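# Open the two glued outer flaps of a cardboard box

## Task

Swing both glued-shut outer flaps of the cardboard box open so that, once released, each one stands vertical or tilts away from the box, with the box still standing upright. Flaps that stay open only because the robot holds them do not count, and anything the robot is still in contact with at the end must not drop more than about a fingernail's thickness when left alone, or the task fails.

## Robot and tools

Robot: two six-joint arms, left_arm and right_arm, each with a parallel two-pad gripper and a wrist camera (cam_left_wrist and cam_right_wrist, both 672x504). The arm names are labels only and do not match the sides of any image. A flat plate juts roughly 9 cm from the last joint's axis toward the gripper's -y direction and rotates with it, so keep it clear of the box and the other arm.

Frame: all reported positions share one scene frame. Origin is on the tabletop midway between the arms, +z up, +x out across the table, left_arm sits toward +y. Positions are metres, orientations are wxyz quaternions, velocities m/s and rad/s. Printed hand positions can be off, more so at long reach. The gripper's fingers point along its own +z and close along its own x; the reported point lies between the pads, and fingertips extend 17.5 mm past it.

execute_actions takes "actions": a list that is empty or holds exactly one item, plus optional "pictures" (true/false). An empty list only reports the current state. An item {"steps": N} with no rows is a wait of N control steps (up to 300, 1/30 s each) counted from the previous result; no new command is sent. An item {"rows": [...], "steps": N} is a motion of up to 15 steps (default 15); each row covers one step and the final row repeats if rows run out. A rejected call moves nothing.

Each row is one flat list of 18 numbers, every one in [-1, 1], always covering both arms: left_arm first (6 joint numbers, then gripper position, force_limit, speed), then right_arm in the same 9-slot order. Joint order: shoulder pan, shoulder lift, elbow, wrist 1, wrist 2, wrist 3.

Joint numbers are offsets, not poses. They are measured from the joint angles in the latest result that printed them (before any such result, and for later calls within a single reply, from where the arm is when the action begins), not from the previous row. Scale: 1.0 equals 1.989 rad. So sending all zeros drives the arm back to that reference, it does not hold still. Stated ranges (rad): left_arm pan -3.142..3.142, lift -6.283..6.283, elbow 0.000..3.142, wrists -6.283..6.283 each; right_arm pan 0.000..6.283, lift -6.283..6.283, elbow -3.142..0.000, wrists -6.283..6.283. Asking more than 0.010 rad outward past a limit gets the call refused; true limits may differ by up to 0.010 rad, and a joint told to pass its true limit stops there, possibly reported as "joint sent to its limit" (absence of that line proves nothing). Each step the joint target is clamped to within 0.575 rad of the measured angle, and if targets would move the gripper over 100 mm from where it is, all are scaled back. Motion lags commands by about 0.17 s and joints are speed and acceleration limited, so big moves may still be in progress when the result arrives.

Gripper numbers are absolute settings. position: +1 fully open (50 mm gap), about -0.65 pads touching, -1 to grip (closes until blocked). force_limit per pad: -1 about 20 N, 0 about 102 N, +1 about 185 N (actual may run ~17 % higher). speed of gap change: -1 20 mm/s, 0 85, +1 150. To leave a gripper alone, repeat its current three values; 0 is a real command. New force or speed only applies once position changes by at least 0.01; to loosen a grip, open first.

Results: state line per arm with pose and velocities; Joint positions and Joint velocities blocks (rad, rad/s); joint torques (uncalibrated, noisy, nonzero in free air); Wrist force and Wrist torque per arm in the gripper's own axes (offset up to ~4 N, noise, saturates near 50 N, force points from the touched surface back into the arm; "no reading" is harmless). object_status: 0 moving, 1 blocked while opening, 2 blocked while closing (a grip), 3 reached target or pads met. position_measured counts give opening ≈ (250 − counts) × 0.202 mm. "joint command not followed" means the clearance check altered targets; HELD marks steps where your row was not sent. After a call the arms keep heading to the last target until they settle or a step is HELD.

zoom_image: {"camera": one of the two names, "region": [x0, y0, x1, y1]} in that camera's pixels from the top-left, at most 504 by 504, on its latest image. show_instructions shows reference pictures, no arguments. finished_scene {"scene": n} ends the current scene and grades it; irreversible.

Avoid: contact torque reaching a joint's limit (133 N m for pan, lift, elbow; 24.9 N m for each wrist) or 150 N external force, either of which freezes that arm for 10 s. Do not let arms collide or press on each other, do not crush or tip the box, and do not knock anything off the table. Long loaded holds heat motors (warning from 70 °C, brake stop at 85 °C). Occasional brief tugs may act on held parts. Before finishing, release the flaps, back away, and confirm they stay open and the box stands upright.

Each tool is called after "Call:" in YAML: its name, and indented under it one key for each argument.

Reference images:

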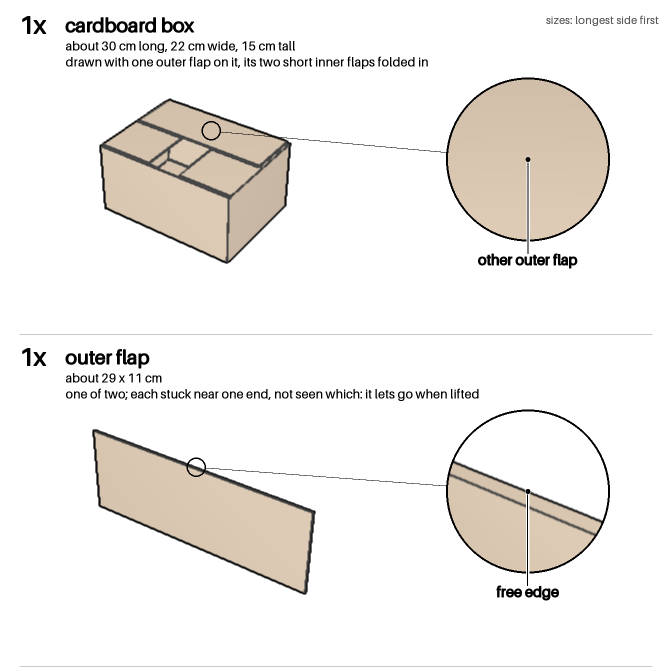

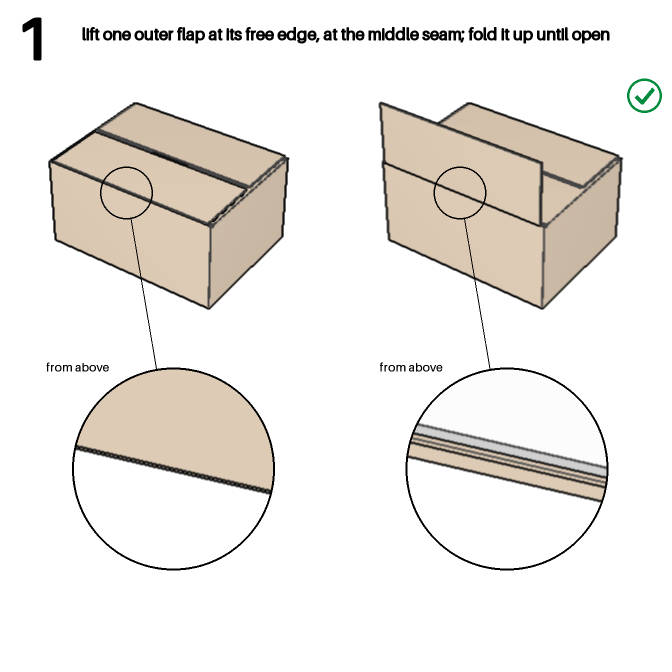

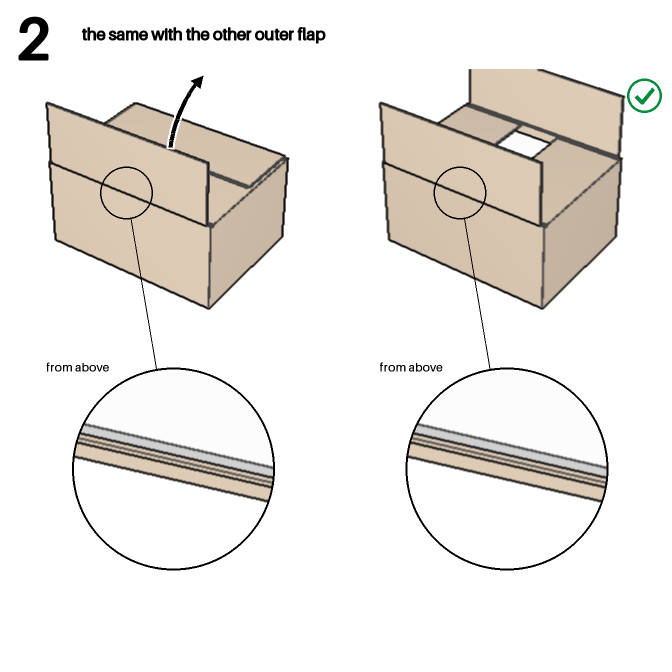

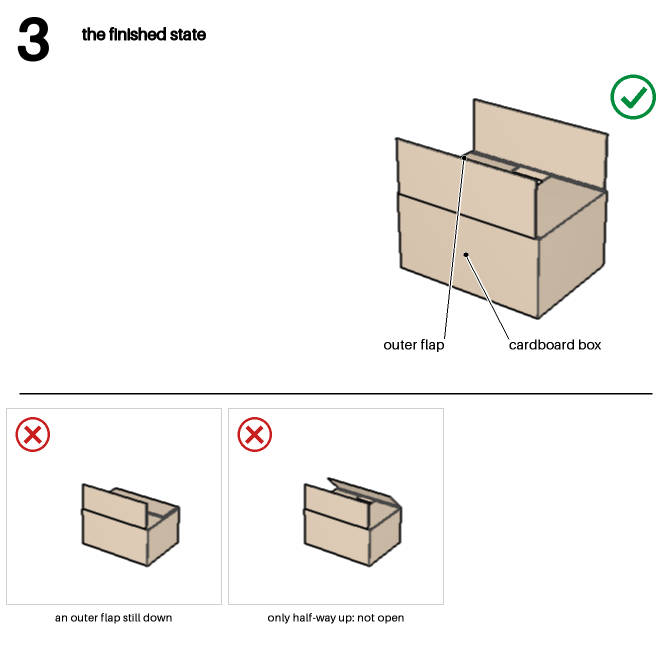

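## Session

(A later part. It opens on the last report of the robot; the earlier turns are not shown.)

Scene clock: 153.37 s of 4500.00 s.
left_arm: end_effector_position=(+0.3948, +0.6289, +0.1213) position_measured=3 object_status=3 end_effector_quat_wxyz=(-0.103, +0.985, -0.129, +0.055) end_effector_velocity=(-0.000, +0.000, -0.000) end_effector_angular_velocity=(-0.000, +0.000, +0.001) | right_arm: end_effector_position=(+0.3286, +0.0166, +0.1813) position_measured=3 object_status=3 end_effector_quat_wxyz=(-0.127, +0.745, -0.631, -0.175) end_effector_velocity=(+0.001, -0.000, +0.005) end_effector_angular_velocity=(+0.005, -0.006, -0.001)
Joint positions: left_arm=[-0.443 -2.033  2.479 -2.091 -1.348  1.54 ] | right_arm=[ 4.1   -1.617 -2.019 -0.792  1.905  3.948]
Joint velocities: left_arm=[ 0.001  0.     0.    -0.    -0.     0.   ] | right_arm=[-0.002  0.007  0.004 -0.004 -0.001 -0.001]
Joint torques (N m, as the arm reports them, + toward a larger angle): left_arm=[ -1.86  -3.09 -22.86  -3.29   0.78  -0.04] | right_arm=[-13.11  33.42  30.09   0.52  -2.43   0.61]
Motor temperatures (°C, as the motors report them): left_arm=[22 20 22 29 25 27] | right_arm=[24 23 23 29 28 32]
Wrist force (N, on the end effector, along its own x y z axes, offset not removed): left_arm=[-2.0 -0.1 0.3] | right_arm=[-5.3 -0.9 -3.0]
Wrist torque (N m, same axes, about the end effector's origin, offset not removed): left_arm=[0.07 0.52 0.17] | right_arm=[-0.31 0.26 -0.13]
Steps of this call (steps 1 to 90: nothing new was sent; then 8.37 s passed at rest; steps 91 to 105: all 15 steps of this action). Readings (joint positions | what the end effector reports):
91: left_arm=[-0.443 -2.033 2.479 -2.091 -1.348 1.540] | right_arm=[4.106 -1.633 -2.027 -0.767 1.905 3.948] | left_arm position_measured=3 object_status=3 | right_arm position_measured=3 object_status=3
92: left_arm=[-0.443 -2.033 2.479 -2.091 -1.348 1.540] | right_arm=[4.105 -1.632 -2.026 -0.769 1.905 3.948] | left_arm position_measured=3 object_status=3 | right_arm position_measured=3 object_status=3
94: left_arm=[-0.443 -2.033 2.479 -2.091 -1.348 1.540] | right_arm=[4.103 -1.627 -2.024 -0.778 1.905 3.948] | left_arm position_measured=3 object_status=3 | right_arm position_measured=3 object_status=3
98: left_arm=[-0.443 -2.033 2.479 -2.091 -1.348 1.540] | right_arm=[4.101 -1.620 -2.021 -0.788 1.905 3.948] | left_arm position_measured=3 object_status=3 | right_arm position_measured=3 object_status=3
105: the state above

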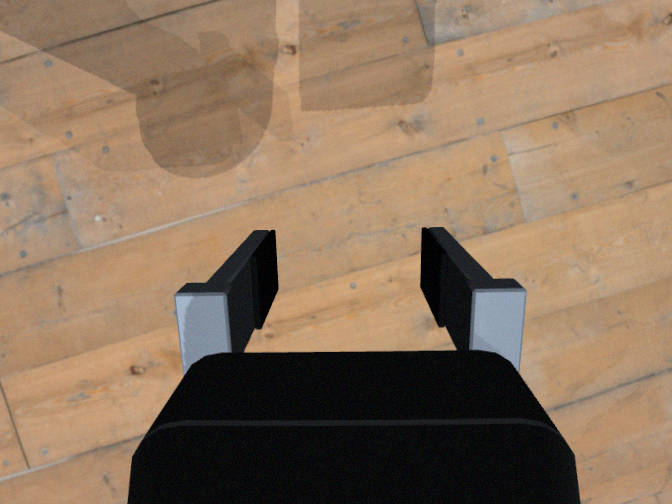

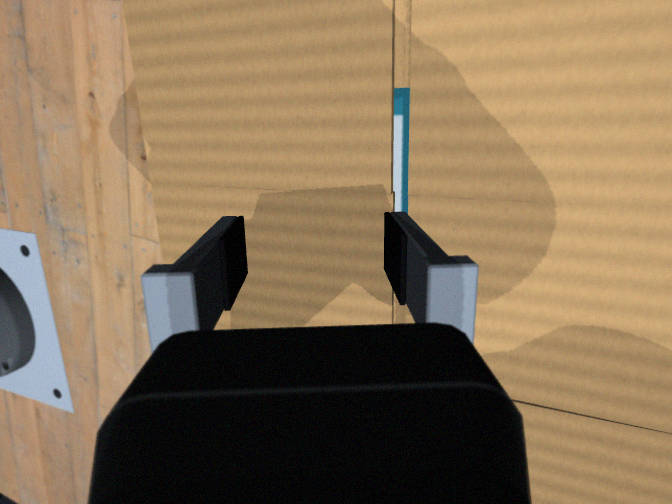

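Call:
execute_actions:
  actions:
    - {"rows":[[0,0,0,0,0,0,1,0,0,-0.0036,0.005,-0.0023,-0.0028,0,-0.003,1,0,0],[0,0,0,0,0,0,1,0,0,-0.0036,0.005,-0.0023,-0.0028,0,-0.003,1,0,0],[0,0,0,0,0,0,1,0,0,-0.0036,0.005,-0.0023,-0.0028,0,-0.003,1,0,0],[0,0,0,0,0,0,1,0,0,-0.0036,0.005,-0.0023,-0.0028,0,-0.003,1,0,0],[0,0,0,0,0,0,1,0,0,-0.0036,0.005,-0.0023,-0.0028,0,-0.003,1,0,0],[0,0,0,0,0,0,1,0,0,-0.0036,0.005,-0.0023,-0.0028,0,-0.003,1,0,0],[0,0,0,0,0,0,1,0,0,-0.0036,0.005,-0.0023,-0.0028,0,-0.003,1,0,0],[0,0,0,0,0,0,1,0,0,-0.0036,0.0009,-0.008,0.007,0,-0.003,1,0,0]]}
  pictures: false

Call:
execute_actions:
  actions:
    - {"steps":12}

Call:
zoom_image:
  camera: "cam_right_wrist"
  region: [300, 120, 500, 320]

Scene clock: 170.30 s of 4500.00 s.
left_arm: end_effector_position=(+0.3948, +0.6289, +0.1213) position_measured=3 object_status=3 end_effector_quat_wxyz=(-0.103, +0.985, -0.129, +0.055) end_effector_velocity=(-0.000, -0.000, -0.000) end_effector_angular_velocity=(+0.000, +0.001, -0.001) | right_arm: end_effector_position=(+0.3293, +0.0115, +0.1782) position_measured=3 object_status=3 end_effector_quat_wxyz=(-0.128, +0.745, -0.631, -0.174) end_effector_velocity=(-0.000, -0.001, -0.010) end_effector_angular_velocity=(+0.002, -0.000, +0.001)
Joint positions: left_arm=[-0.443 -2.033  2.479 -2.091 -1.348  1.54 ] | right_arm=[ 4.093 -1.613 -2.032 -0.782  1.905  3.942]
Joint velocities: left_arm=[-0.002 -0.     0.001  0.     0.    -0.001] | right_arm=[-0.002 -0.011 -0.019  0.031  0.002 -0.002]
Joint torques (N m, as the arm reports them, + toward a larger angle): left_arm=[ -1.49  -3.62 -23.05  -3.3    0.8   -0.05] | right_arm=[-15.48   9.04   6.53   2.03   0.23  -2.44]
Motor temperatures (°C, as the motors report them): left_arm=[22 20 22 29 25 27] | right_arm=[24 23 23 29 28 32]
Wrist force (N, on the end effector, along its own x y z axes, offset not removed): left_arm=[-0.9 -2.4 2.1] | right_arm=[-14.0 1.9 -10.7]
Wrist torque (N m, same axes, about the end effector's origin, offset not removed): left_arm=[-0.18 -0.01 0.00] | right_arm=[0.20 0.07 -0.02]
Steps of this call (steps 1 to 15: the robot went on to your last target; steps 16 to 90: nothing new was sent; then 13.43 s passed at rest; steps 91 to 105: all 15 steps of this action). Readings (joint positions | what the end effector reports):
91: left_arm=[-0.443 -2.033 2.479 -2.091 -1.348 1.540] | right_arm=[4.100 -1.616 -2.018 -0.793 1.905 3.948] | left_arm position_measured=3 object_status=3 | right_arm position_measured=3 object_status=3
92: left_arm=[-0.443 -2.033 2.479 -2.091 -1.348 1.540] | right_arm=[4.099 -1.615 -2.019 -0.793 1.905 3.947] | left_arm position_measured=3 object_status=3 | right_arm position_measured=3 object_status=3
94: left_arm=[-0.443 -2.033 2.479 -2.091 -1.348 1.540] | right_arm=[4.097 -1.612 -2.020 -0.795 1.905 3.945] | left_arm position_measured=3 object_status=3 | right_arm position_measured=3 object_status=3
98: left_arm=[-0.443 -2.033 2.479 -2.091 -1.348 1.540] | right_arm=[4.094 -1.608 -2.022 -0.796 1.905 3.943] | left_arm position_measured=3 object_status=3 | right_arm position_measured=3 object_status=3
105: the state above

Scene clock: 170.70 s of 4500.00 s.
left_arm: end_effector_position=(+0.3948, +0.6289, +0.1213) position_measured=3 object_status=3 end_effector_quat_wxyz=(-0.103, +0.985, -0.129, +0.055) end_effector_velocity=(-0.000, +0.000, -0.000) end_effector_angular_velocity=(+0.000, +0.000, +0.000) | right_arm: end_effector_position=(+0.3293, +0.0113, +0.1767) position_measured=3 object_status=3 end_effector_quat_wxyz=(-0.128, +0.745, -0.631, -0.174) end_effector_velocity=(-0.000, -0.000, -0.001) end_effector_angular_velocity=(-0.001, +0.000, +0.001)
Joint positions: left_arm=[-0.443 -2.033  2.479 -2.091 -1.348  1.54 ] | right_arm=[ 4.093 -1.615 -2.034 -0.778  1.905  3.942]
Joint velocities: left_arm=[ 0.001  0.     0.    -0.     0.     0.   ] | right_arm=[-0.    -0.001 -0.001  0.001 -0.    -0.001]
Joint torques (N m, as the arm reports them, + toward a larger angle): left_arm=[ -1.79  -3.22 -23.09  -3.27   0.74  -0.02] | right_arm=[-15.57   3.4    1.39   0.7   -1.92  -2.01]
Motor temperatures (°C, as the motors report them): left_arm=[22 20 22 29 25 27] | right_arm=[24 23 23 29 28 32]
Wrist force (N, on the end effector, along its own x y z axes, offset not removed): left_arm=[-3.7 -2.9 6.0] | right_arm=[-18.0 0.8 -14.2]
Wrist torque (N m, same axes, about the end effector's origin, offset not removed): left_arm=[-0.41 0.84 0.16] | right_arm=[-0.14 0.34 -0.08]
Steps of this call (steps 1 to 12: the robot went on to your last target). Readings (joint positions | what the end effector reports):
1: left_arm=[-0.443 -2.033 2.479 -2.091 -1.348 1.540] | right_arm=[4.093 -1.613 -2.033 -0.781 1.905 3.942] | left_arm position_measured=3 object_status=3 | right_arm position_measured=3 object_status=3
2: left_arm=[-0.443 -2.033 2.479 -2.091 -1.348 1.540] | right_arm=[4.093 -1.614 -2.033 -0.780 1.905 3.942] | left_arm position_measured=3 object_status=3 | right_arm position_measured=3 object_status=3
4: left_arm=[-0.443 -2.033 2.479 -2.091 -1.348 1.540] | right_arm=[4.093 -1.614 -2.034 -0.779 1.905 3.942] | left_arm position_measured=3 object_status=3 | right_arm position_measured=3 object_status=3
8: left_arm=[-0.443 -2.033 2.479 -2.091 -1.348 1.540] | right_arm=[4.093 -1.614 -2.034 -0.778 1.905 3.942] | left_arm position_measured=3 object_status=3 | right_arm position_measured=3 object_status=3
12: the state above

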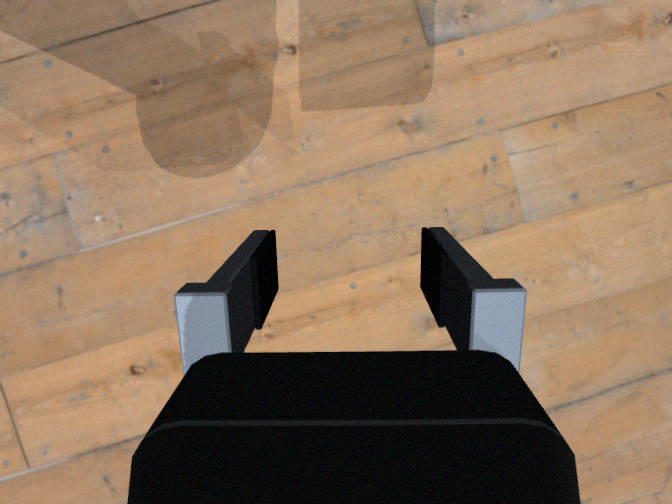

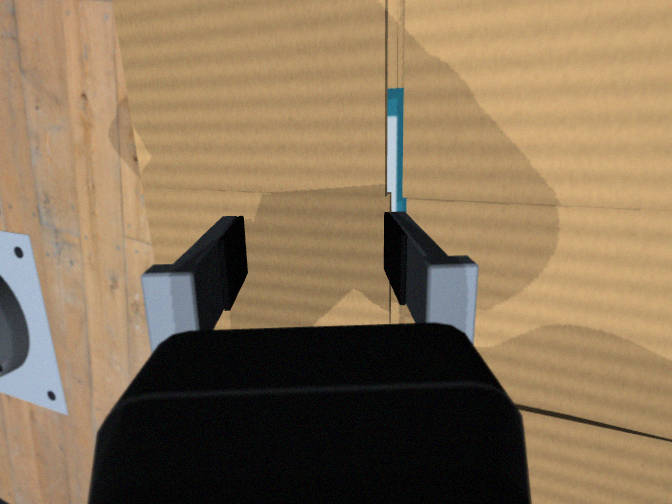

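Region (300, 120, 500, 320) of cam_right_wrist's 672x504 image, scaled by 2.520, with more detail than that image has.

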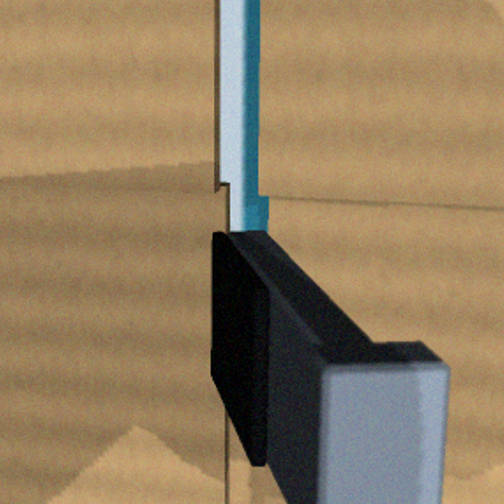

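Call:
execute_actions:
  actions:
    - {"rows":[[0,0,0,0,0,0,1,0,0,0,0.003,0.0041,-0.007,0,0,1,0,0],[0,0,0,0,0,0,1,0,0,0,0.003,0.0041,-0.007,0,0,1,0,0],[0,0,0,0,0,0,1,0,0,0,0.003,0.0041,-0.007,0,0,1,0,0],[0,0,0,0,0,0,1,0,0,0,0.003,0.0041,-0.007,0,0,1,0,0],[0,0,0,0,0,0,1,0,0,0,0.003,0.0041,-0.007,0,0,1,0,0],[0,0,0,0,0,0,1,0,0,0,0.003,0.0041,-0.007,0,0,1,0,0],[0,0,0,0,0,0,1,0,0,-0.0029,0.006,0.001,-0.007,0,-0.0025,1,0,0]]}
  pictures: false

Call:
execute_actions:
  actions:
    - {"rows":[[0,0,0,0,0,0,1,0,0,-0.0003,-0.0033,-0.0053,0.0085,0,0,1,0,0]]}

Call:
zoom_image:
  camera: "cam_right_wrist"
  region: [300, 120, 500, 320]

Scene clock: 180.23 s of 4500.00 s.
left_arm: end_effector_position=(+0.3948, +0.6289, +0.1213) position_measured=3 object_status=3 end_effector_quat_wxyz=(-0.103, +0.985, -0.129, +0.055) end_effector_velocity=(-0.001, +0.000, -0.001) end_effector_angular_velocity=(+0.001, +0.002, +0.000) | right_arm: end_effector_position=(+0.3300, +0.0079, +0.1815) position_measured=3 object_status=3 end_effector_quat_wxyz=(-0.129, +0.745, -0.632, -0.174) end_effector_velocity=(+0.001, -0.005, +0.001) end_effector_angular_velocity=(+0.002, -0.002, -0.001)
Joint positions: left_arm=[-0.443 -2.033  2.479 -2.091 -1.348  1.54 ] | right_arm=[ 4.088 -1.604 -2.032 -0.792  1.904  3.938]
Joint velocities: left_arm=[-0.     0.     0.002 -0.     0.    -0.   ] | right_arm=[-0.007  0.008 -0.005 -0.002  0.002 -0.006]
Joint torques (N m, as the arm reports them, + toward a larger angle): left_arm=[ -1.92  -2.93 -23.31  -3.33   0.78  -0.02] | right_arm=[-13.18  33.83  13.74  -0.1    1.95  -2.25]
Motor temperatures (°C, as the motors report them): left_arm=[22 20 22 29 25 27] | right_arm=[24 23 23 29 28 32]
Wrist force (N, on the end effector, along its own x y z axes, offset not removed): left_arm=[-0.5 -2.0 4.7] | right_arm=[-6.9 -1.4 -1.1]
Wrist torque (N m, same axes, about the end effector's origin, offset not removed): left_arm=[-0.27 0.08 -0.14] | right_arm=[-0.07 -0.07 -0.08]
Steps of this call (steps 1 to 15: the robot went on to your last target; steps 16 to 90: nothing new was sent; then 6.03 s passed at rest; steps 91 to 105: all 15 steps of this action). Readings (joint positions | what the end effector reports):
91: left_arm=[-0.443 -2.033 2.479 -2.091 -1.348 1.540] | right_arm=[4.093 -1.615 -2.035 -0.778 1.905 3.942] | left_arm position_measured=3 object_status=3 | right_arm position_measured=3 object_status=3
92: left_arm=[-0.443 -2.033 2.479 -2.091 -1.348 1.540] | right_arm=[4.093 -1.614 -2.034 -0.779 1.905 3.942] | left_arm position_measured=3 object_status=3 | right_arm position_measured=3 object_status=3
94: left_arm=[-0.443 -2.033 2.479 -2.091 -1.348 1.540] | right_arm=[4.093 -1.613 -2.031 -0.784 1.904 3.942] | left_arm position_measured=3 object_status=3 | right_arm position_measured=3 object_status=3
98: left_arm=[-0.443 -2.033 2.479 -2.091 -1.348 1.540] | right_arm=[4.092 -1.610 -2.029 -0.789 1.904 3.941] | left_arm position_measured=3 object_status=3 | right_arm position_measured=3 object_status=3
105: the state above

Scene clock: 180.73 s of 4500.00 s.
left_arm: end_effector_position=(+0.3948, +0.6289, +0.1213) position_measured=3 object_status=3 end_effector_quat_wxyz=(-0.103, +0.985, -0.129, +0.055) end_effector_velocity=(-0.001, +0.000, -0.001) end_effector_angular_velocity=(+0.001, +0.002, -0.000) | right_arm: end_effector_position=(+0.3300, +0.0073, +0.1759) position_measured=3 object_status=3 end_effector_quat_wxyz=(-0.129, +0.744, -0.632, -0.174) end_effector_velocity=(+0.000, +0.000, -0.002) end_effector_angular_velocity=(+0.001, +0.000, -0.000)
Joint positions: left_arm=[-0.443 -2.033  2.479 -2.091 -1.348  1.54 ] | right_arm=[ 4.087 -1.61  -2.042 -0.775  1.905  3.938]
Joint velocities: left_arm=[-0.     0.     0.002 -0.     0.     0.   ] | right_arm=[-0.    -0.002 -0.003  0.006  0.001  0.   ]
Joint torques (N m, as the arm reports them, + toward a larger angle): left_arm=[ -1.98  -3.55 -23.54  -3.4    0.82   0.  ] | right_arm=[-13.41  -1.33  -0.84   0.81  -0.56   2.92]
Motor temperatures (°C, as the motors report them): left_arm=[22 20 22 29 25 27] | right_arm=[24 23 23 29 28 32]
Wrist force (N, on the end effector, along its own x y z axes, offset not removed): left_arm=[3.2 2.6 1.8] | right_arm=[-16.4 2.3 -29.5]
Wrist torque (N m, same axes, about the end effector's origin, offset not removed): left_arm=[0.39 -0.54 -0.01] | right_arm=[-0.46 0.83 0.10]
Steps of this call (steps 1 to 15: all 15 steps of this action). Readings (joint positions | what the end effector reports):
1: left_arm=[-0.443 -2.033 2.479 -2.091 -1.348 1.540] | right_arm=[4.088 -1.604 -2.032 -0.792 1.904 3.938] | left_arm position_measured=3 object_status=3 | right_arm position_measured=3 object_status=3
2: left_arm=[-0.443 -2.033 2.479 -2.091 -1.348 1.540] | right_arm=[4.087 -1.604 -2.033 -0.791 1.905 3.937] | left_arm position_measured=3 object_status=3 | right_arm position_measured=3 object_status=3
4: left_arm=[-0.443 -2.033 2.479 -2.091 -1.348 1.540] | right_arm=[4.087 -1.606 -2.036 -0.785 1.905 3.937] | left_arm position_measured=3 object_status=3 | right_arm position_measured=3 object_status=3
8: left_arm=[-0.443 -2.033 2.479 -2.091 -1.348 1.540] | right_arm=[4.087 -1.609 -2.040 -0.778 1.905 3.937] | left_arm position_measured=3 object_status=3 | right_arm position_measured=3 object_status=3
15: the state above

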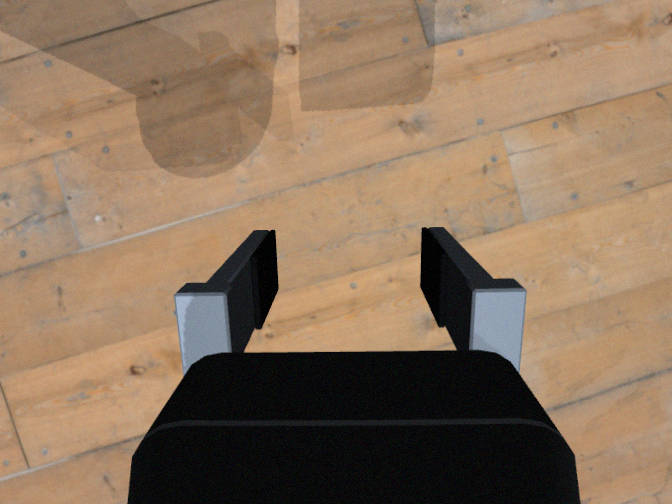

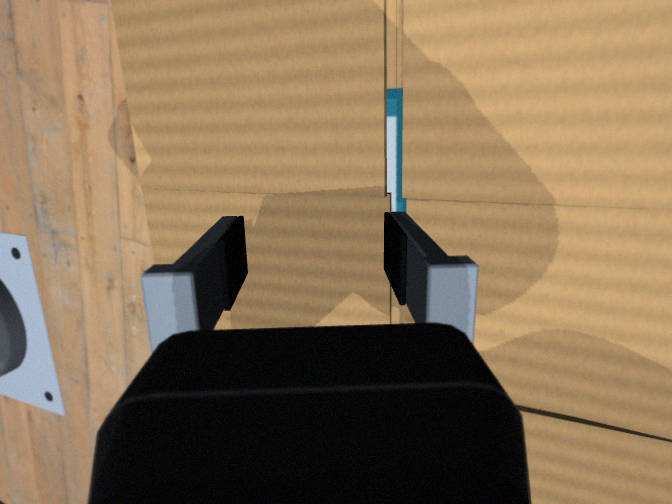

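Region (300, 120, 500, 320) of cam_right_wrist's 672x504 image, scaled by 2.520, with more detail than that image has.

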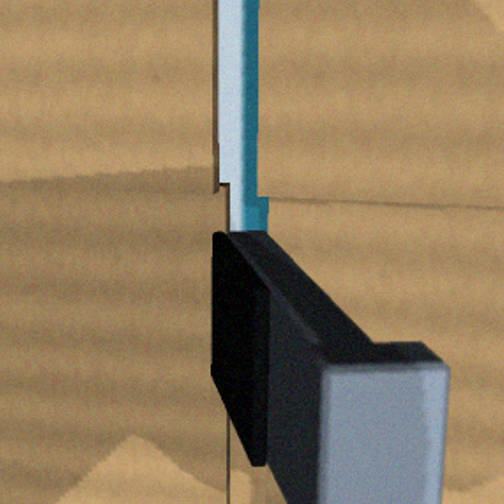

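Call:
execute_actions:
  actions:
    - {"rows":[[0,0,0,0,0,0,1,0,0,0,0.0071,0.0098,-0.0169,0,0,1,0,0]]}
  pictures: false

Call:
execute_actions:
  actions:
    - {"rows":[[0,0,0,0,0,0,1,0,0,-0.0029,0.0033,-0.0027,-0.0005,0,-0.0025,1,0,0]]}
  pictures: false

Call:
execute_actions:
  actions:
    - {"rows":[[0,0,0,0,0,0,1,0,0,-0.0002,-0.006,-0.0088,0.0141,0,0,1,0,0]]}

Call:
zoom_image:
  camera: "cam_right_wrist"
  region: [300, 120, 500, 320]

Scene clock: 188.03 s of 4500.00 s.
left_arm: end_effector_position=(+0.3948, +0.6289, +0.1213) position_measured=3 object_status=3 end_effector_quat_wxyz=(-0.103, +0.985, -0.129, +0.055) end_effector_velocity=(+0.000, -0.000, +0.000) end_effector_angular_velocity=(-0.000, -0.000, +0.000) | right_arm: end_effector_position=(+0.3302, +0.0075, +0.1871) position_measured=3 object_status=3 end_effector_quat_wxyz=(-0.129, +0.744, -0.632, -0.174) end_effector_velocity=(-0.000, -0.000, +0.004) end_effector_angular_velocity=(+0.001, +0.001, -0.002)
Joint positions: left_arm=[-0.443 -2.033  2.479 -2.091 -1.348  1.54 ] | right_arm=[ 4.087 -1.597 -2.023 -0.808  1.904  3.938]
Joint velocities: left_arm=[ 0.  0. -0. -0. -0. -0.] | right_arm=[ 0.     0.005  0.005 -0.01   0.     0.002]
Joint torques (N m, as the arm reports them, + toward a larger angle): left_arm=[ -2.02  -3.49 -23.76  -3.28   0.84  -0.05] | right_arm=[-6.55 36.61 31.97  1.11  3.15  1.33]
Motor temperatures (°C, as the motors report them): left_arm=[22 20 22 29 25 27] | right_arm=[24 23 23 29 28 32]
Wrist force (N, on the end effector, along its own x y z axes, offset not removed): left_arm=[0.5 -2.0 0.1] | right_arm=[0.0 -0.6 -0.9]
Wrist torque (N m, same axes, about the end effector's origin, offset not removed): left_arm=[-0.35 -0.07 -0.17] | right_arm=[-0.04 0.05 -0.08]
Steps of this call (steps 1 to 15: the robot went on to your last target; steps 16 to 90: nothing new was sent; then 3.80 s passed at rest; steps 91 to 105: all 15 steps of this action). Readings (joint positions | what the end effector reports):
91: left_arm=[-0.443 -2.033 2.479 -2.091 -1.348 1.540] | right_arm=[4.087 -1.611 -2.042 -0.775 1.904 3.938] | left_arm position_measured=3 object_status=3 | right_arm position_measured=3 object_status=3
92: left_arm=[-0.443 -2.033 2.479 -2.091 -1.348 1.540] | right_arm=[4.087 -1.610 -2.041 -0.777 1.904 3.938] | left_arm position_measured=3 object_status=3 | right_arm position_measured=3 object_status=3
94: left_arm=[-0.443 -2.033 2.479 -2.091 -1.348 1.540] | right_arm=[4.087 -1.605 -2.035 -0.788 1.904 3.938] | left_arm position_measured=3 object_status=3 | right_arm position_measured=3 object_status=3
98: left_arm=[-0.443 -2.033 2.479 -2.091 -1.348 1.540] | right_arm=[4.087 -1.600 -2.027 -0.802 1.904 3.938] | left_arm position_measured=3 object_status=3 | right_arm position_measured=3 object_status=3
105: the state above

Scene clock: 188.53 s of 4500.00 s.
left_arm: end_effector_position=(+0.3948, +0.6289, +0.1213) position_measured=3 object_status=3 end_effector_quat_wxyz=(-0.103, +0.985, -0.129, +0.055) end_effector_velocity=(+0.000, +0.000, +0.000) end_effector_angular_velocity=(-0.000, -0.000, -0.000) | right_arm: end_effector_position=(+0.3308, +0.0036, +0.1877) position_measured=3 object_status=3 end_effector_quat_wxyz=(-0.130, +0.744, -0.632, -0.173) end_effector_velocity=(+0.000, -0.001, -0.001) end_effector_angular_velocity=(-0.002, -0.001, +0.001)
Joint positions: left_arm=[-0.443 -2.033  2.479 -2.091 -1.348  1.54 ] | right_arm=[ 4.082 -1.59  -2.028 -0.809  1.904  3.933]
Joint velocities: left_arm=[ 0.001  0.    -0.    -0.    -0.     0.001] | right_arm=[-0.001  0.    -0.002  0.    -0.001 -0.003]
Joint torques (N m, as the arm reports them, + toward a larger angle): left_arm=[ -1.85  -3.28 -23.64  -3.27   0.79  -0.03] | right_arm=[-9.12 34.6  15.4   1.29  1.24 -2.41]
Motor temperatures (°C, as the motors report them): left_arm=[22 20 22 29 25 27] | right_arm=[24 23 23 29 28 32]
Wrist force (N, on the end effector, along its own x y z axes, offset not removed): left_arm=[2.3 1.9 2.2] | right_arm=[-0.9 0.6 0.4]
Wrist torque (N m, same axes, about the end effector's origin, offset not removed): left_arm=[0.44 -0.52 -0.01] | right_arm=[0.24 0.22 -0.04]
Steps of this call (steps 1 to 15: all 15 steps of this action). Readings (joint positions | what the end effector reports):
1: left_arm=[-0.443 -2.033 2.479 -2.091 -1.348 1.540] | right_arm=[4.087 -1.596 -2.023 -0.808 1.904 3.938] | left_arm position_measured=3 object_status=3 | right_arm position_measured=3 object_status=3
2: left_arm=[-0.443 -2.033 2.479 -2.091 -1.348 1.540] | right_arm=[4.087 -1.596 -2.023 -0.808 1.904 3.938] | left_arm position_measured=3 object_status=3 | right_arm position_measured=3 object_status=3
4: left_arm=[-0.443 -2.033 2.479 -2.091 -1.348 1.540] | right_arm=[4.085 -1.594 -2.025 -0.808 1.904 3.936] | left_arm position_measured=3 object_status=3 | right_arm position_measured=3 object_status=3
8: left_arm=[-0.443 -2.033 2.479 -2.091 -1.348 1.540] | right_arm=[4.083 -1.591 -2.027 -0.808 1.904 3.934] | left_arm position_measured=3 object_status=3 | right_arm position_measured=3 object_status=3
15: the state above

Scene clock: 189.03 s of 4500.00 s.
left_arm: end_effector_position=(+0.3948, +0.6289, +0.1213) position_measured=3 object_status=3 end_effector_quat_wxyz=(-0.103, +0.985, -0.129, +0.055) end_effector_velocity=(-0.000, +0.000, -0.000) end_effector_angular_velocity=(-0.000, -0.000, +0.002) | right_arm: end_effector_position=(+0.3306, +0.0030, +0.1778) position_measured=3 object_status=3 end_effector_quat_wxyz=(-0.129, +0.744, -0.632, -0.173) end_effector_velocity=(-0.000, -0.001, -0.003) end_effector_angular_velocity=(-0.001, +0.001, -0.000)
Joint positions: left_arm=[-0.443 -2.033  2.479 -2.091 -1.348  1.54 ] | right_arm=[ 4.081 -1.601 -2.045 -0.781  1.904  3.933]
Joint velocities: left_arm=[ 0.001  0.     0.    -0.001 -0.    -0.001] | right_arm=[-0.    -0.003 -0.005  0.007 -0.     0.   ]
Joint torques (N m, as the arm reports them, + toward a larger angle): left_arm=[ -1.65  -3.47 -23.37  -3.29   0.77  -0.09] | right_arm=[-9.59 -6.01 -1.09  1.51  1.08 -0.17]
Motor temperatures (°C, as the motors report them): left_arm=[22 20 22 29 25 27] | right_arm=[24 23 23 29 28 32]
Wrist force (N, on the end effector, along its own x y z axes, offset not removed): left_arm=[-3.0 2.4 5.7] | right_arm=[-6.4 9.1 -38.8]
Wrist torque (N m, same axes, about the end effector's origin, offset not removed): left_arm=[0.66 0.43 0.19] | right_arm=[0.26 0.73 -0.06]
Steps of this call (steps 1 to 15: all 15 steps of this action). Readings (joint positions | what the end effector reports):
1: left_arm=[-0.443 -2.033 2.479 -2.091 -1.348 1.540] | right_arm=[4.082 -1.590 -2.028 -0.809 1.904 3.933] | left_arm position_measured=3 object_status=3 | right_arm position_measured=3 object_status=3
2: left_arm=[-0.443 -2.033 2.479 -2.091 -1.348 1.540] | right_arm=[4.081 -1.591 -2.030 -0.807 1.904 3.933] | left_arm position_measured=3 object_status=3 | right_arm position_measured=3 object_status=3
4: left_arm=[-0.443 -2.033 2.479 -2.091 -1.348 1.540] | right_arm=[4.081 -1.595 -2.035 -0.798 1.904 3.933] | left_arm position_measured=3 object_status=3 | right_arm position_measured=3 object_status=3
8: left_arm=[-0.443 -2.033 2.479 -2.091 -1.348 1.540] | right_arm=[4.081 -1.599 -2.042 -0.786 1.904 3.933] | left_arm position_measured=3 object_status=3 | right_arm position_measured=3 object_status=3
15: the state above

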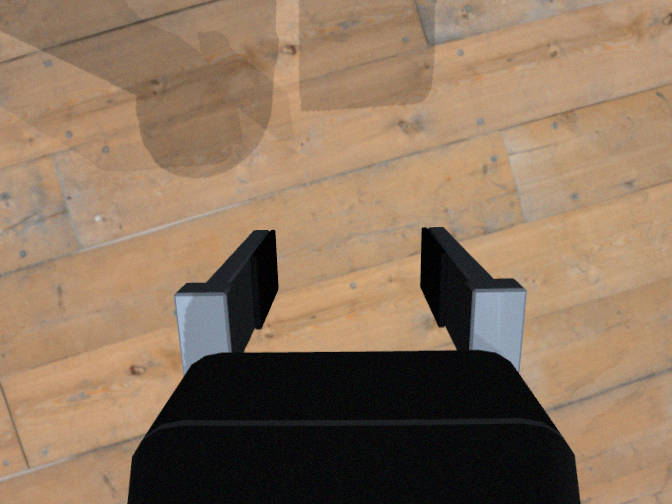

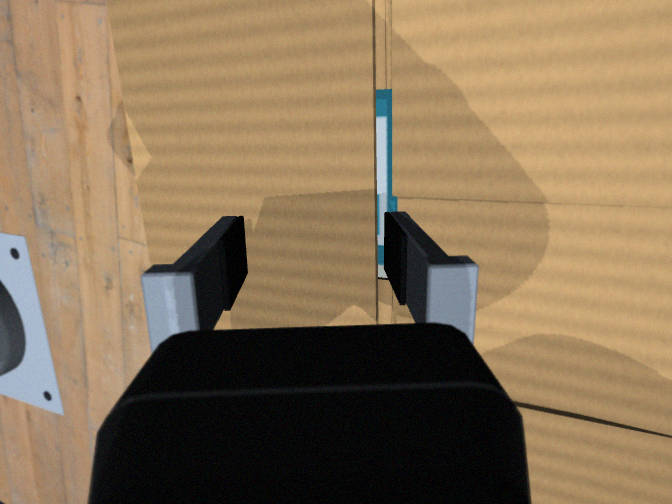

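Region (300, 120, 500, 320) of cam_right_wrist's 672x504 image, scaled by 2.520, with more detail than that image has.

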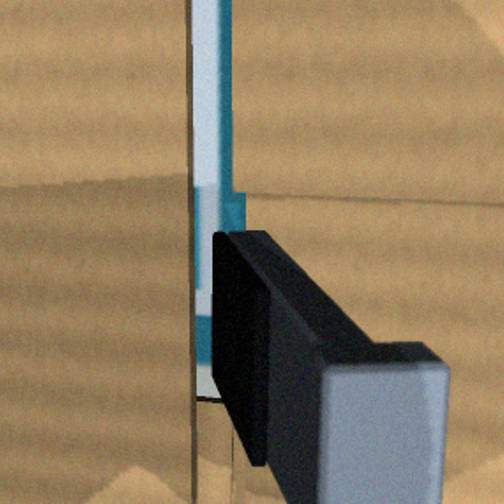

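Call:
execute_actions:
  actions:
    - {"rows":[[0,0,0,0,0,0,1,0,0,0,0.0059,0.0082,-0.0141,0,0,1,0,0]]}
  pictures: false

Call:
execute_actions:
  actions:
    - {"rows":[[0,0,0,0,0,0,1,0,0,-0.0147,-0.0226,0.0234,-0.0007,0,-0.0135,1,0,0]]}
  pictures: false

Call:
execute_actions:
  actions:
    - {"steps":12}

Scene clock: 209.13 s of 4500.00 s.
left_arm: end_effector_position=(+0.3948, +0.6289, +0.1213) position_measured=3 object_status=3 end_effector_quat_wxyz=(-0.103, +0.985, -0.129, +0.055) end_effector_velocity=(-0.000, -0.000, -0.001) end_effector_angular_velocity=(+0.001, +0.002, -0.001) | right_arm: end_effector_position=(+0.3307, +0.0031, +0.1871) position_measured=3 object_status=3 end_effector_quat_wxyz=(-0.129, +0.744, -0.632, -0.173) end_effector_velocity=(-0.000, +0.000, +0.005) end_effector_angular_velocity=(+0.004, -0.002, +0.001)
Joint positions: left_arm=[-0.443 -2.033  2.479 -2.091 -1.348  1.54 ] | right_arm=[ 4.081 -1.59  -2.029 -0.808  1.904  3.933]
Joint velocities: left_arm=[-0.001  0.     0.001  0.     0.    -0.   ] | right_arm=[ 0.     0.006  0.005 -0.007  0.001 -0.001]
Joint torques (N m, as the arm reports them, + toward a larger angle): left_arm=[ -1.99  -2.99 -23.61  -3.22   0.74  -0.02] | right_arm=[ 0.36 35.45 32.7   1.25 -0.38 -0.02]
Motor temperatures (°C, as the motors report them): left_arm=[22 20 22 29 25 27] | right_arm=[24 23 23 29 28 32]
Wrist force (N, on the end effector, along its own x y z axes, offset not removed): left_arm=[-0.9 -2.2 6.4] | right_arm=[-1.4 -2.1 -0.2]
Wrist torque (N m, same axes, about the end effector's origin, offset not removed): left_arm=[-0.41 0.31 0.18] | right_arm=[-0.27 0.32 -0.14]
Steps of this call (steps 1 to 15: the robot went on to your last target; steps 16 to 90: nothing new was sent; then 16.60 s passed at rest; steps 91 to 105: all 15 steps of this action). Readings (joint positions | what the end effector reports):
91: left_arm=[-0.443 -2.033 2.479 -2.091 -1.348 1.540] | right_arm=[4.081 -1.602 -2.046 -0.780 1.904 3.933] | left_arm position_measured=3 object_status=3 | right_arm position_measured=3 object_status=3
92: left_arm=[-0.443 -2.033 2.479 -2.091 -1.348 1.540] | right_arm=[4.081 -1.601 -2.045 -0.782 1.904 3.933] | left_arm position_measured=3 object_status=3 | right_arm position_measured=3 object_status=3
94: left_arm=[-0.443 -2.033 2.479 -2.091 -1.348 1.540] | right_arm=[4.081 -1.598 -2.039 -0.792 1.904 3.933] | left_arm position_measured=3 object_status=3 | right_arm position_measured=3 object_status=3
98: left_arm=[-0.443 -2.033 2.479 -2.091 -1.348 1.540] | right_arm=[4.081 -1.593 -2.032 -0.803 1.904 3.933] | left_arm position_measured=3 object_status=3 | right_arm position_measured=3 object_status=3
105: the state above

Scene clock: 209.63 s of 4500.00 s.
left_arm: end_effector_position=(+0.3948, +0.6289, +0.1213) position_measured=3 object_status=3 end_effector_quat_wxyz=(-0.103, +0.985, -0.129, +0.055) end_effector_velocity=(-0.000, +0.000, -0.000) end_effector_angular_velocity=(+0.000, -0.000, +0.000) | right_arm: end_effector_position=(+0.3535, +0.0071, +0.1873) position_measured=3 object_status=3 end_effector_quat_wxyz=(-0.134, +0.743, -0.633, -0.169) end_effector_velocity=(+0.006, +0.001, -0.001) end_effector_angular_velocity=(+0.001, -0.004, +0.001)
Joint positions: left_arm=[-0.443 -2.033  2.479 -2.091 -1.348  1.54 ] | right_arm=[ 4.053 -1.634 -1.984 -0.81   1.904  3.907]
Joint velocities: left_arm=[-0. -0.  0. -0.  0. -0.] | right_arm=[-0.008 -0.013  0.012  0.     0.    -0.01 ]
Joint torques (N m, as the arm reports them, + toward a larger angle): left_arm=[ -1.85  -3.27 -23.67  -3.24   0.74  -0.01] | right_arm=[-9.27 16.65 33.51  1.38 -0.21 -2.66]
Motor temperatures (°C, as the motors report them): left_arm=[22 20 22 29 25 27] | right_arm=[24 23 23 29 28 32]
Wrist force (N, on the end effector, along its own x y z axes, offset not removed): left_arm=[-0.9 -1.1 2.0] | right_arm=[-0.7 -2.1 0.2]
Wrist torque (N m, same axes, about the end effector's origin, offset not removed): left_arm=[-0.31 0.14 0.09] | right_arm=[-0.24 0.24 -0.13]
Steps of this call (steps 1 to 15: all 15 steps of this action). Readings (joint positions | what the end effector reports):
1: left_arm=[-0.443 -2.033 2.479 -2.091 -1.348 1.540] | right_arm=[4.081 -1.590 -2.029 -0.809 1.904 3.933] | left_arm position_measured=3 object_status=3 | right_arm position_measured=3 object_status=3
2: left_arm=[-0.443 -2.033 2.479 -2.091 -1.348 1.540] | right_arm=[4.079 -1.593 -2.026 -0.809 1.904 3.931] | left_arm position_measured=3 object_status=3 | right_arm position_measured=3 object_status=3
4: left_arm=[-0.443 -2.033 2.479 -2.091 -1.348 1.540] | right_arm=[4.070 -1.607 -2.011 -0.809 1.904 3.922] | left_arm position_measured=3 object_status=3 | right_arm position_measured=3 object_status=3
8: left_arm=[-0.443 -2.033 2.479 -2.091 -1.348 1.540] | right_arm=[4.058 -1.625 -1.993 -0.810 1.904 3.912] | left_arm position_measured=3 object_status=3 | right_arm position_measured=3 object_status=3
15: the state above

Scene clock: 210.03 s of 4500.00 s.
left_arm: end_effector_position=(+0.3948, +0.6289, +0.1213) position_measured=3 object_status=3 end_effector_quat_wxyz=(-0.103, +0.985, -0.129, +0.055) end_effector_velocity=(+0.000, -0.000, +0.001) end_effector_angular_velocity=(-0.000, -0.001, -0.001) | right_arm: end_effector_position=(+0.3543, +0.0072, +0.1872) position_measured=3 object_status=3 end_effector_quat_wxyz=(-0.134, +0.743, -0.633, -0.169) end_effector_velocity=(+0.000, +0.001, +0.001) end_effector_angular_velocity=(+0.001, -0.001, +0.002)
Joint positions: left_arm=[-0.443 -2.033  2.479 -2.091 -1.348  1.54 ] | right_arm=[ 4.052 -1.635 -1.983 -0.81   1.904  3.906]
Joint velocities: left_arm=[ 0.    -0.    -0.001  0.     0.     0.002] | right_arm=[-0.    -0.001  0.002  0.     0.    -0.002]
Joint torques (N m, as the arm reports them, + toward a larger angle): left_arm=[ -1.67  -2.99 -23.78  -3.3    0.75  -0.04] | right_arm=[-9.6  18.2  32.43  1.31 -0.5  -2.58]
Motor temperatures (°C, as the motors report them): left_arm=[22 20 22 29 25 27] | right_arm=[24 23 23 29 28 32]
Wrist force (N, on the end effector, along its own x y z axes, offset not removed): left_arm=[0.2 -5.2 7.4] | right_arm=[-1.8 -0.4 -0.3]
Wrist torque (N m, same axes, about the end effector's origin, offset not removed): left_arm=[-0.79 -0.21 0.05] | right_arm=[0.01 0.25 -0.09]
Steps of this call (steps 1 to 12: the robot went on to your last target). Readings (joint positions | what the end effector reports):
1: left_arm=[-0.443 -2.033 2.479 -2.091 -1.348 1.540] | right_arm=[4.053 -1.634 -1.984 -0.810 1.904 3.907] | left_arm position_measured=3 object_status=3 | right_arm position_measured=3 object_status=3
2: left_arm=[-0.443 -2.033 2.479 -2.091 -1.348 1.540] | right_arm=[4.053 -1.634 -1.984 -0.810 1.904 3.907] | left_arm position_measured=3 object_status=3 | right_arm position_measured=3 object_status=3
4: left_arm=[-0.443 -2.033 2.479 -2.091 -1.348 1.540] | right_arm=[4.052 -1.635 -1.983 -0.810 1.904 3.906] | left_arm position_measured=3 object_status=3 | right_arm position_measured=3 object_status=3
8: left_arm=[-0.443 -2.033 2.479 -2.091 -1.348 1.540] | right_arm=[4.052 -1.635 -1.983 -0.810 1.904 3.906] | left_arm position_measured=3 object_status=3 | right_arm position_measured=3 object_status=3
12: the state above

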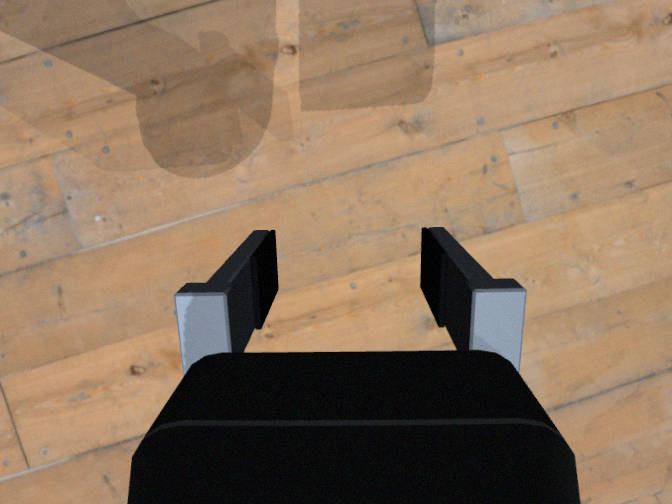

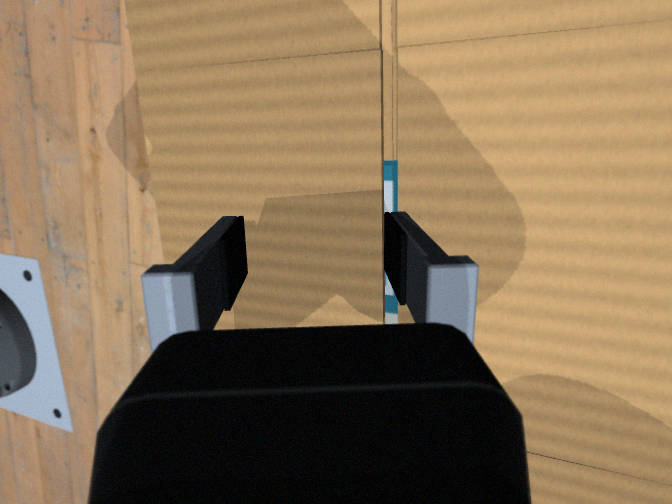

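Call:
execute_actions:
  actions:
    - {"rows":[[0,0,0,0,0,0,1,0,0,0,-0.0059,-0.0082,0.0141,0,0,1,0,0]]}

Call:
zoom_image:
  camera: "cam_right_wrist"
  region: [300, 120, 500, 320]

Scene clock: 215.77 s of 4500.00 s.
left_arm: end_effector_position=(+0.3948, +0.6289, +0.1213) position_measured=3 object_status=3 end_effector_quat_wxyz=(-0.103, +0.985, -0.129, +0.055) end_effector_velocity=(-0.001, +0.000, -0.001) end_effector_angular_velocity=(+0.000, +0.001, -0.000) | right_arm: end_effector_position=(+0.3542, +0.0072, +0.1778) position_measured=3 object_status=3 end_effector_quat_wxyz=(-0.134, +0.743, -0.633, -0.169) end_effector_velocity=(-0.000, -0.000, -0.003) end_effector_angular_velocity=(-0.000, +0.001, -0.000)
Joint positions: left_arm=[-0.443 -2.033  2.479 -2.091 -1.348  1.54 ] | right_arm=[ 4.052 -1.646 -1.998 -0.782  1.904  3.906]
Joint velocities: left_arm=[-0.    -0.     0.002 -0.     0.    -0.   ] | right_arm=[ 0.    -0.002 -0.005  0.007  0.001  0.   ]
Joint torques (N m, as the arm reports them, + toward a larger angle): left_arm=[ -1.73  -3.08 -23.42  -3.19   0.77  -0.01] | right_arm=[-4.6  -9.83 -6.37  0.2  -0.43 -0.8 ]
Motor temperatures (°C, as the motors report them): left_arm=[22 20 22 29 25 27] | right_arm=[24 23 23 29 28 32]
Wrist force (N, on the end effector, along its own x y z axes, offset not removed): left_arm=[0.4 0.1 7.8] | right_arm=[-9.2 6.2 -48.9]
Wrist torque (N m, same axes, about the end effector's origin, offset not removed): left_arm=[0.04 -0.13 0.06] | right_arm=[-0.17 1.10 0.05]
Steps of this call (steps 1 to 15: the robot went on to your last target; steps 16 to 90: nothing new was sent; then 2.23 s passed at rest; steps 91 to 105: all 15 steps of this action). Readings (joint positions | what the end effector reports):
91: left_arm=[-0.443 -2.033 2.479 -2.091 -1.348 1.540] | right_arm=[4.052 -1.635 -1.983 -0.810 1.904 3.906] | left_arm position_measured=3 object_status=3 | right_arm position_measured=3 object_status=3
92: left_arm=[-0.443 -2.033 2.479 -2.091 -1.348 1.540] | right_arm=[4.052 -1.636 -1.984 -0.808 1.904 3.906] | left_arm position_measured=3 object_status=3 | right_arm position_measured=3 object_status=3
94: left_arm=[-0.443 -2.033 2.479 -2.091 -1.348 1.540] | right_arm=[4.052 -1.640 -1.989 -0.799 1.904 3.906] | left_arm position_measured=3 object_status=3 | right_arm position_measured=3 object_status=3
98: left_arm=[-0.443 -2.033 2.479 -2.091 -1.348 1.540] | right_arm=[4.052 -1.644 -1.996 -0.788 1.904 3.906] | left_arm position_measured=3 object_status=3 | right_arm position_measured=3 object_status=3
105: the state above

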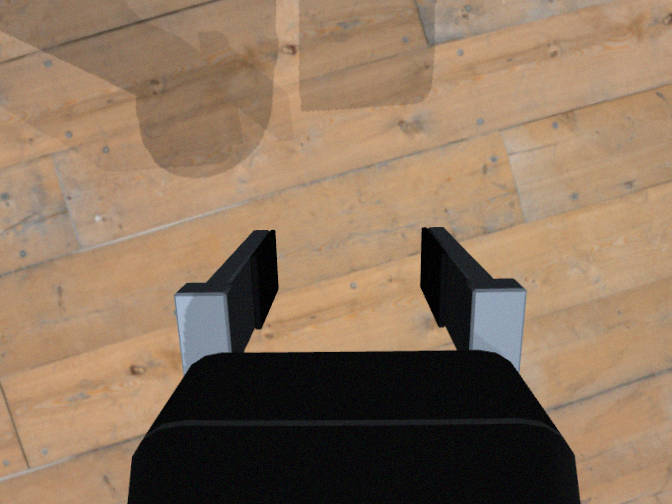

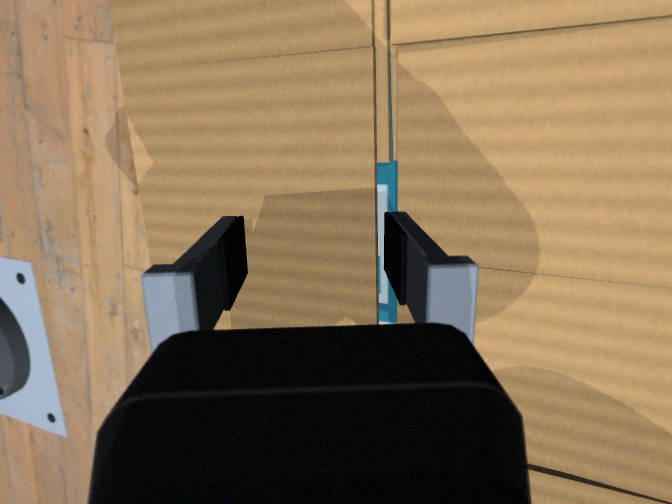

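Region (300, 120, 500, 320) of cam_right_wrist's 672x504 image, scaled by 2.520, with more detail than that image has.

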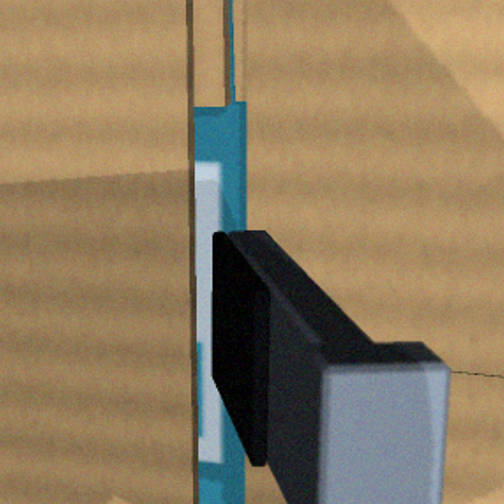

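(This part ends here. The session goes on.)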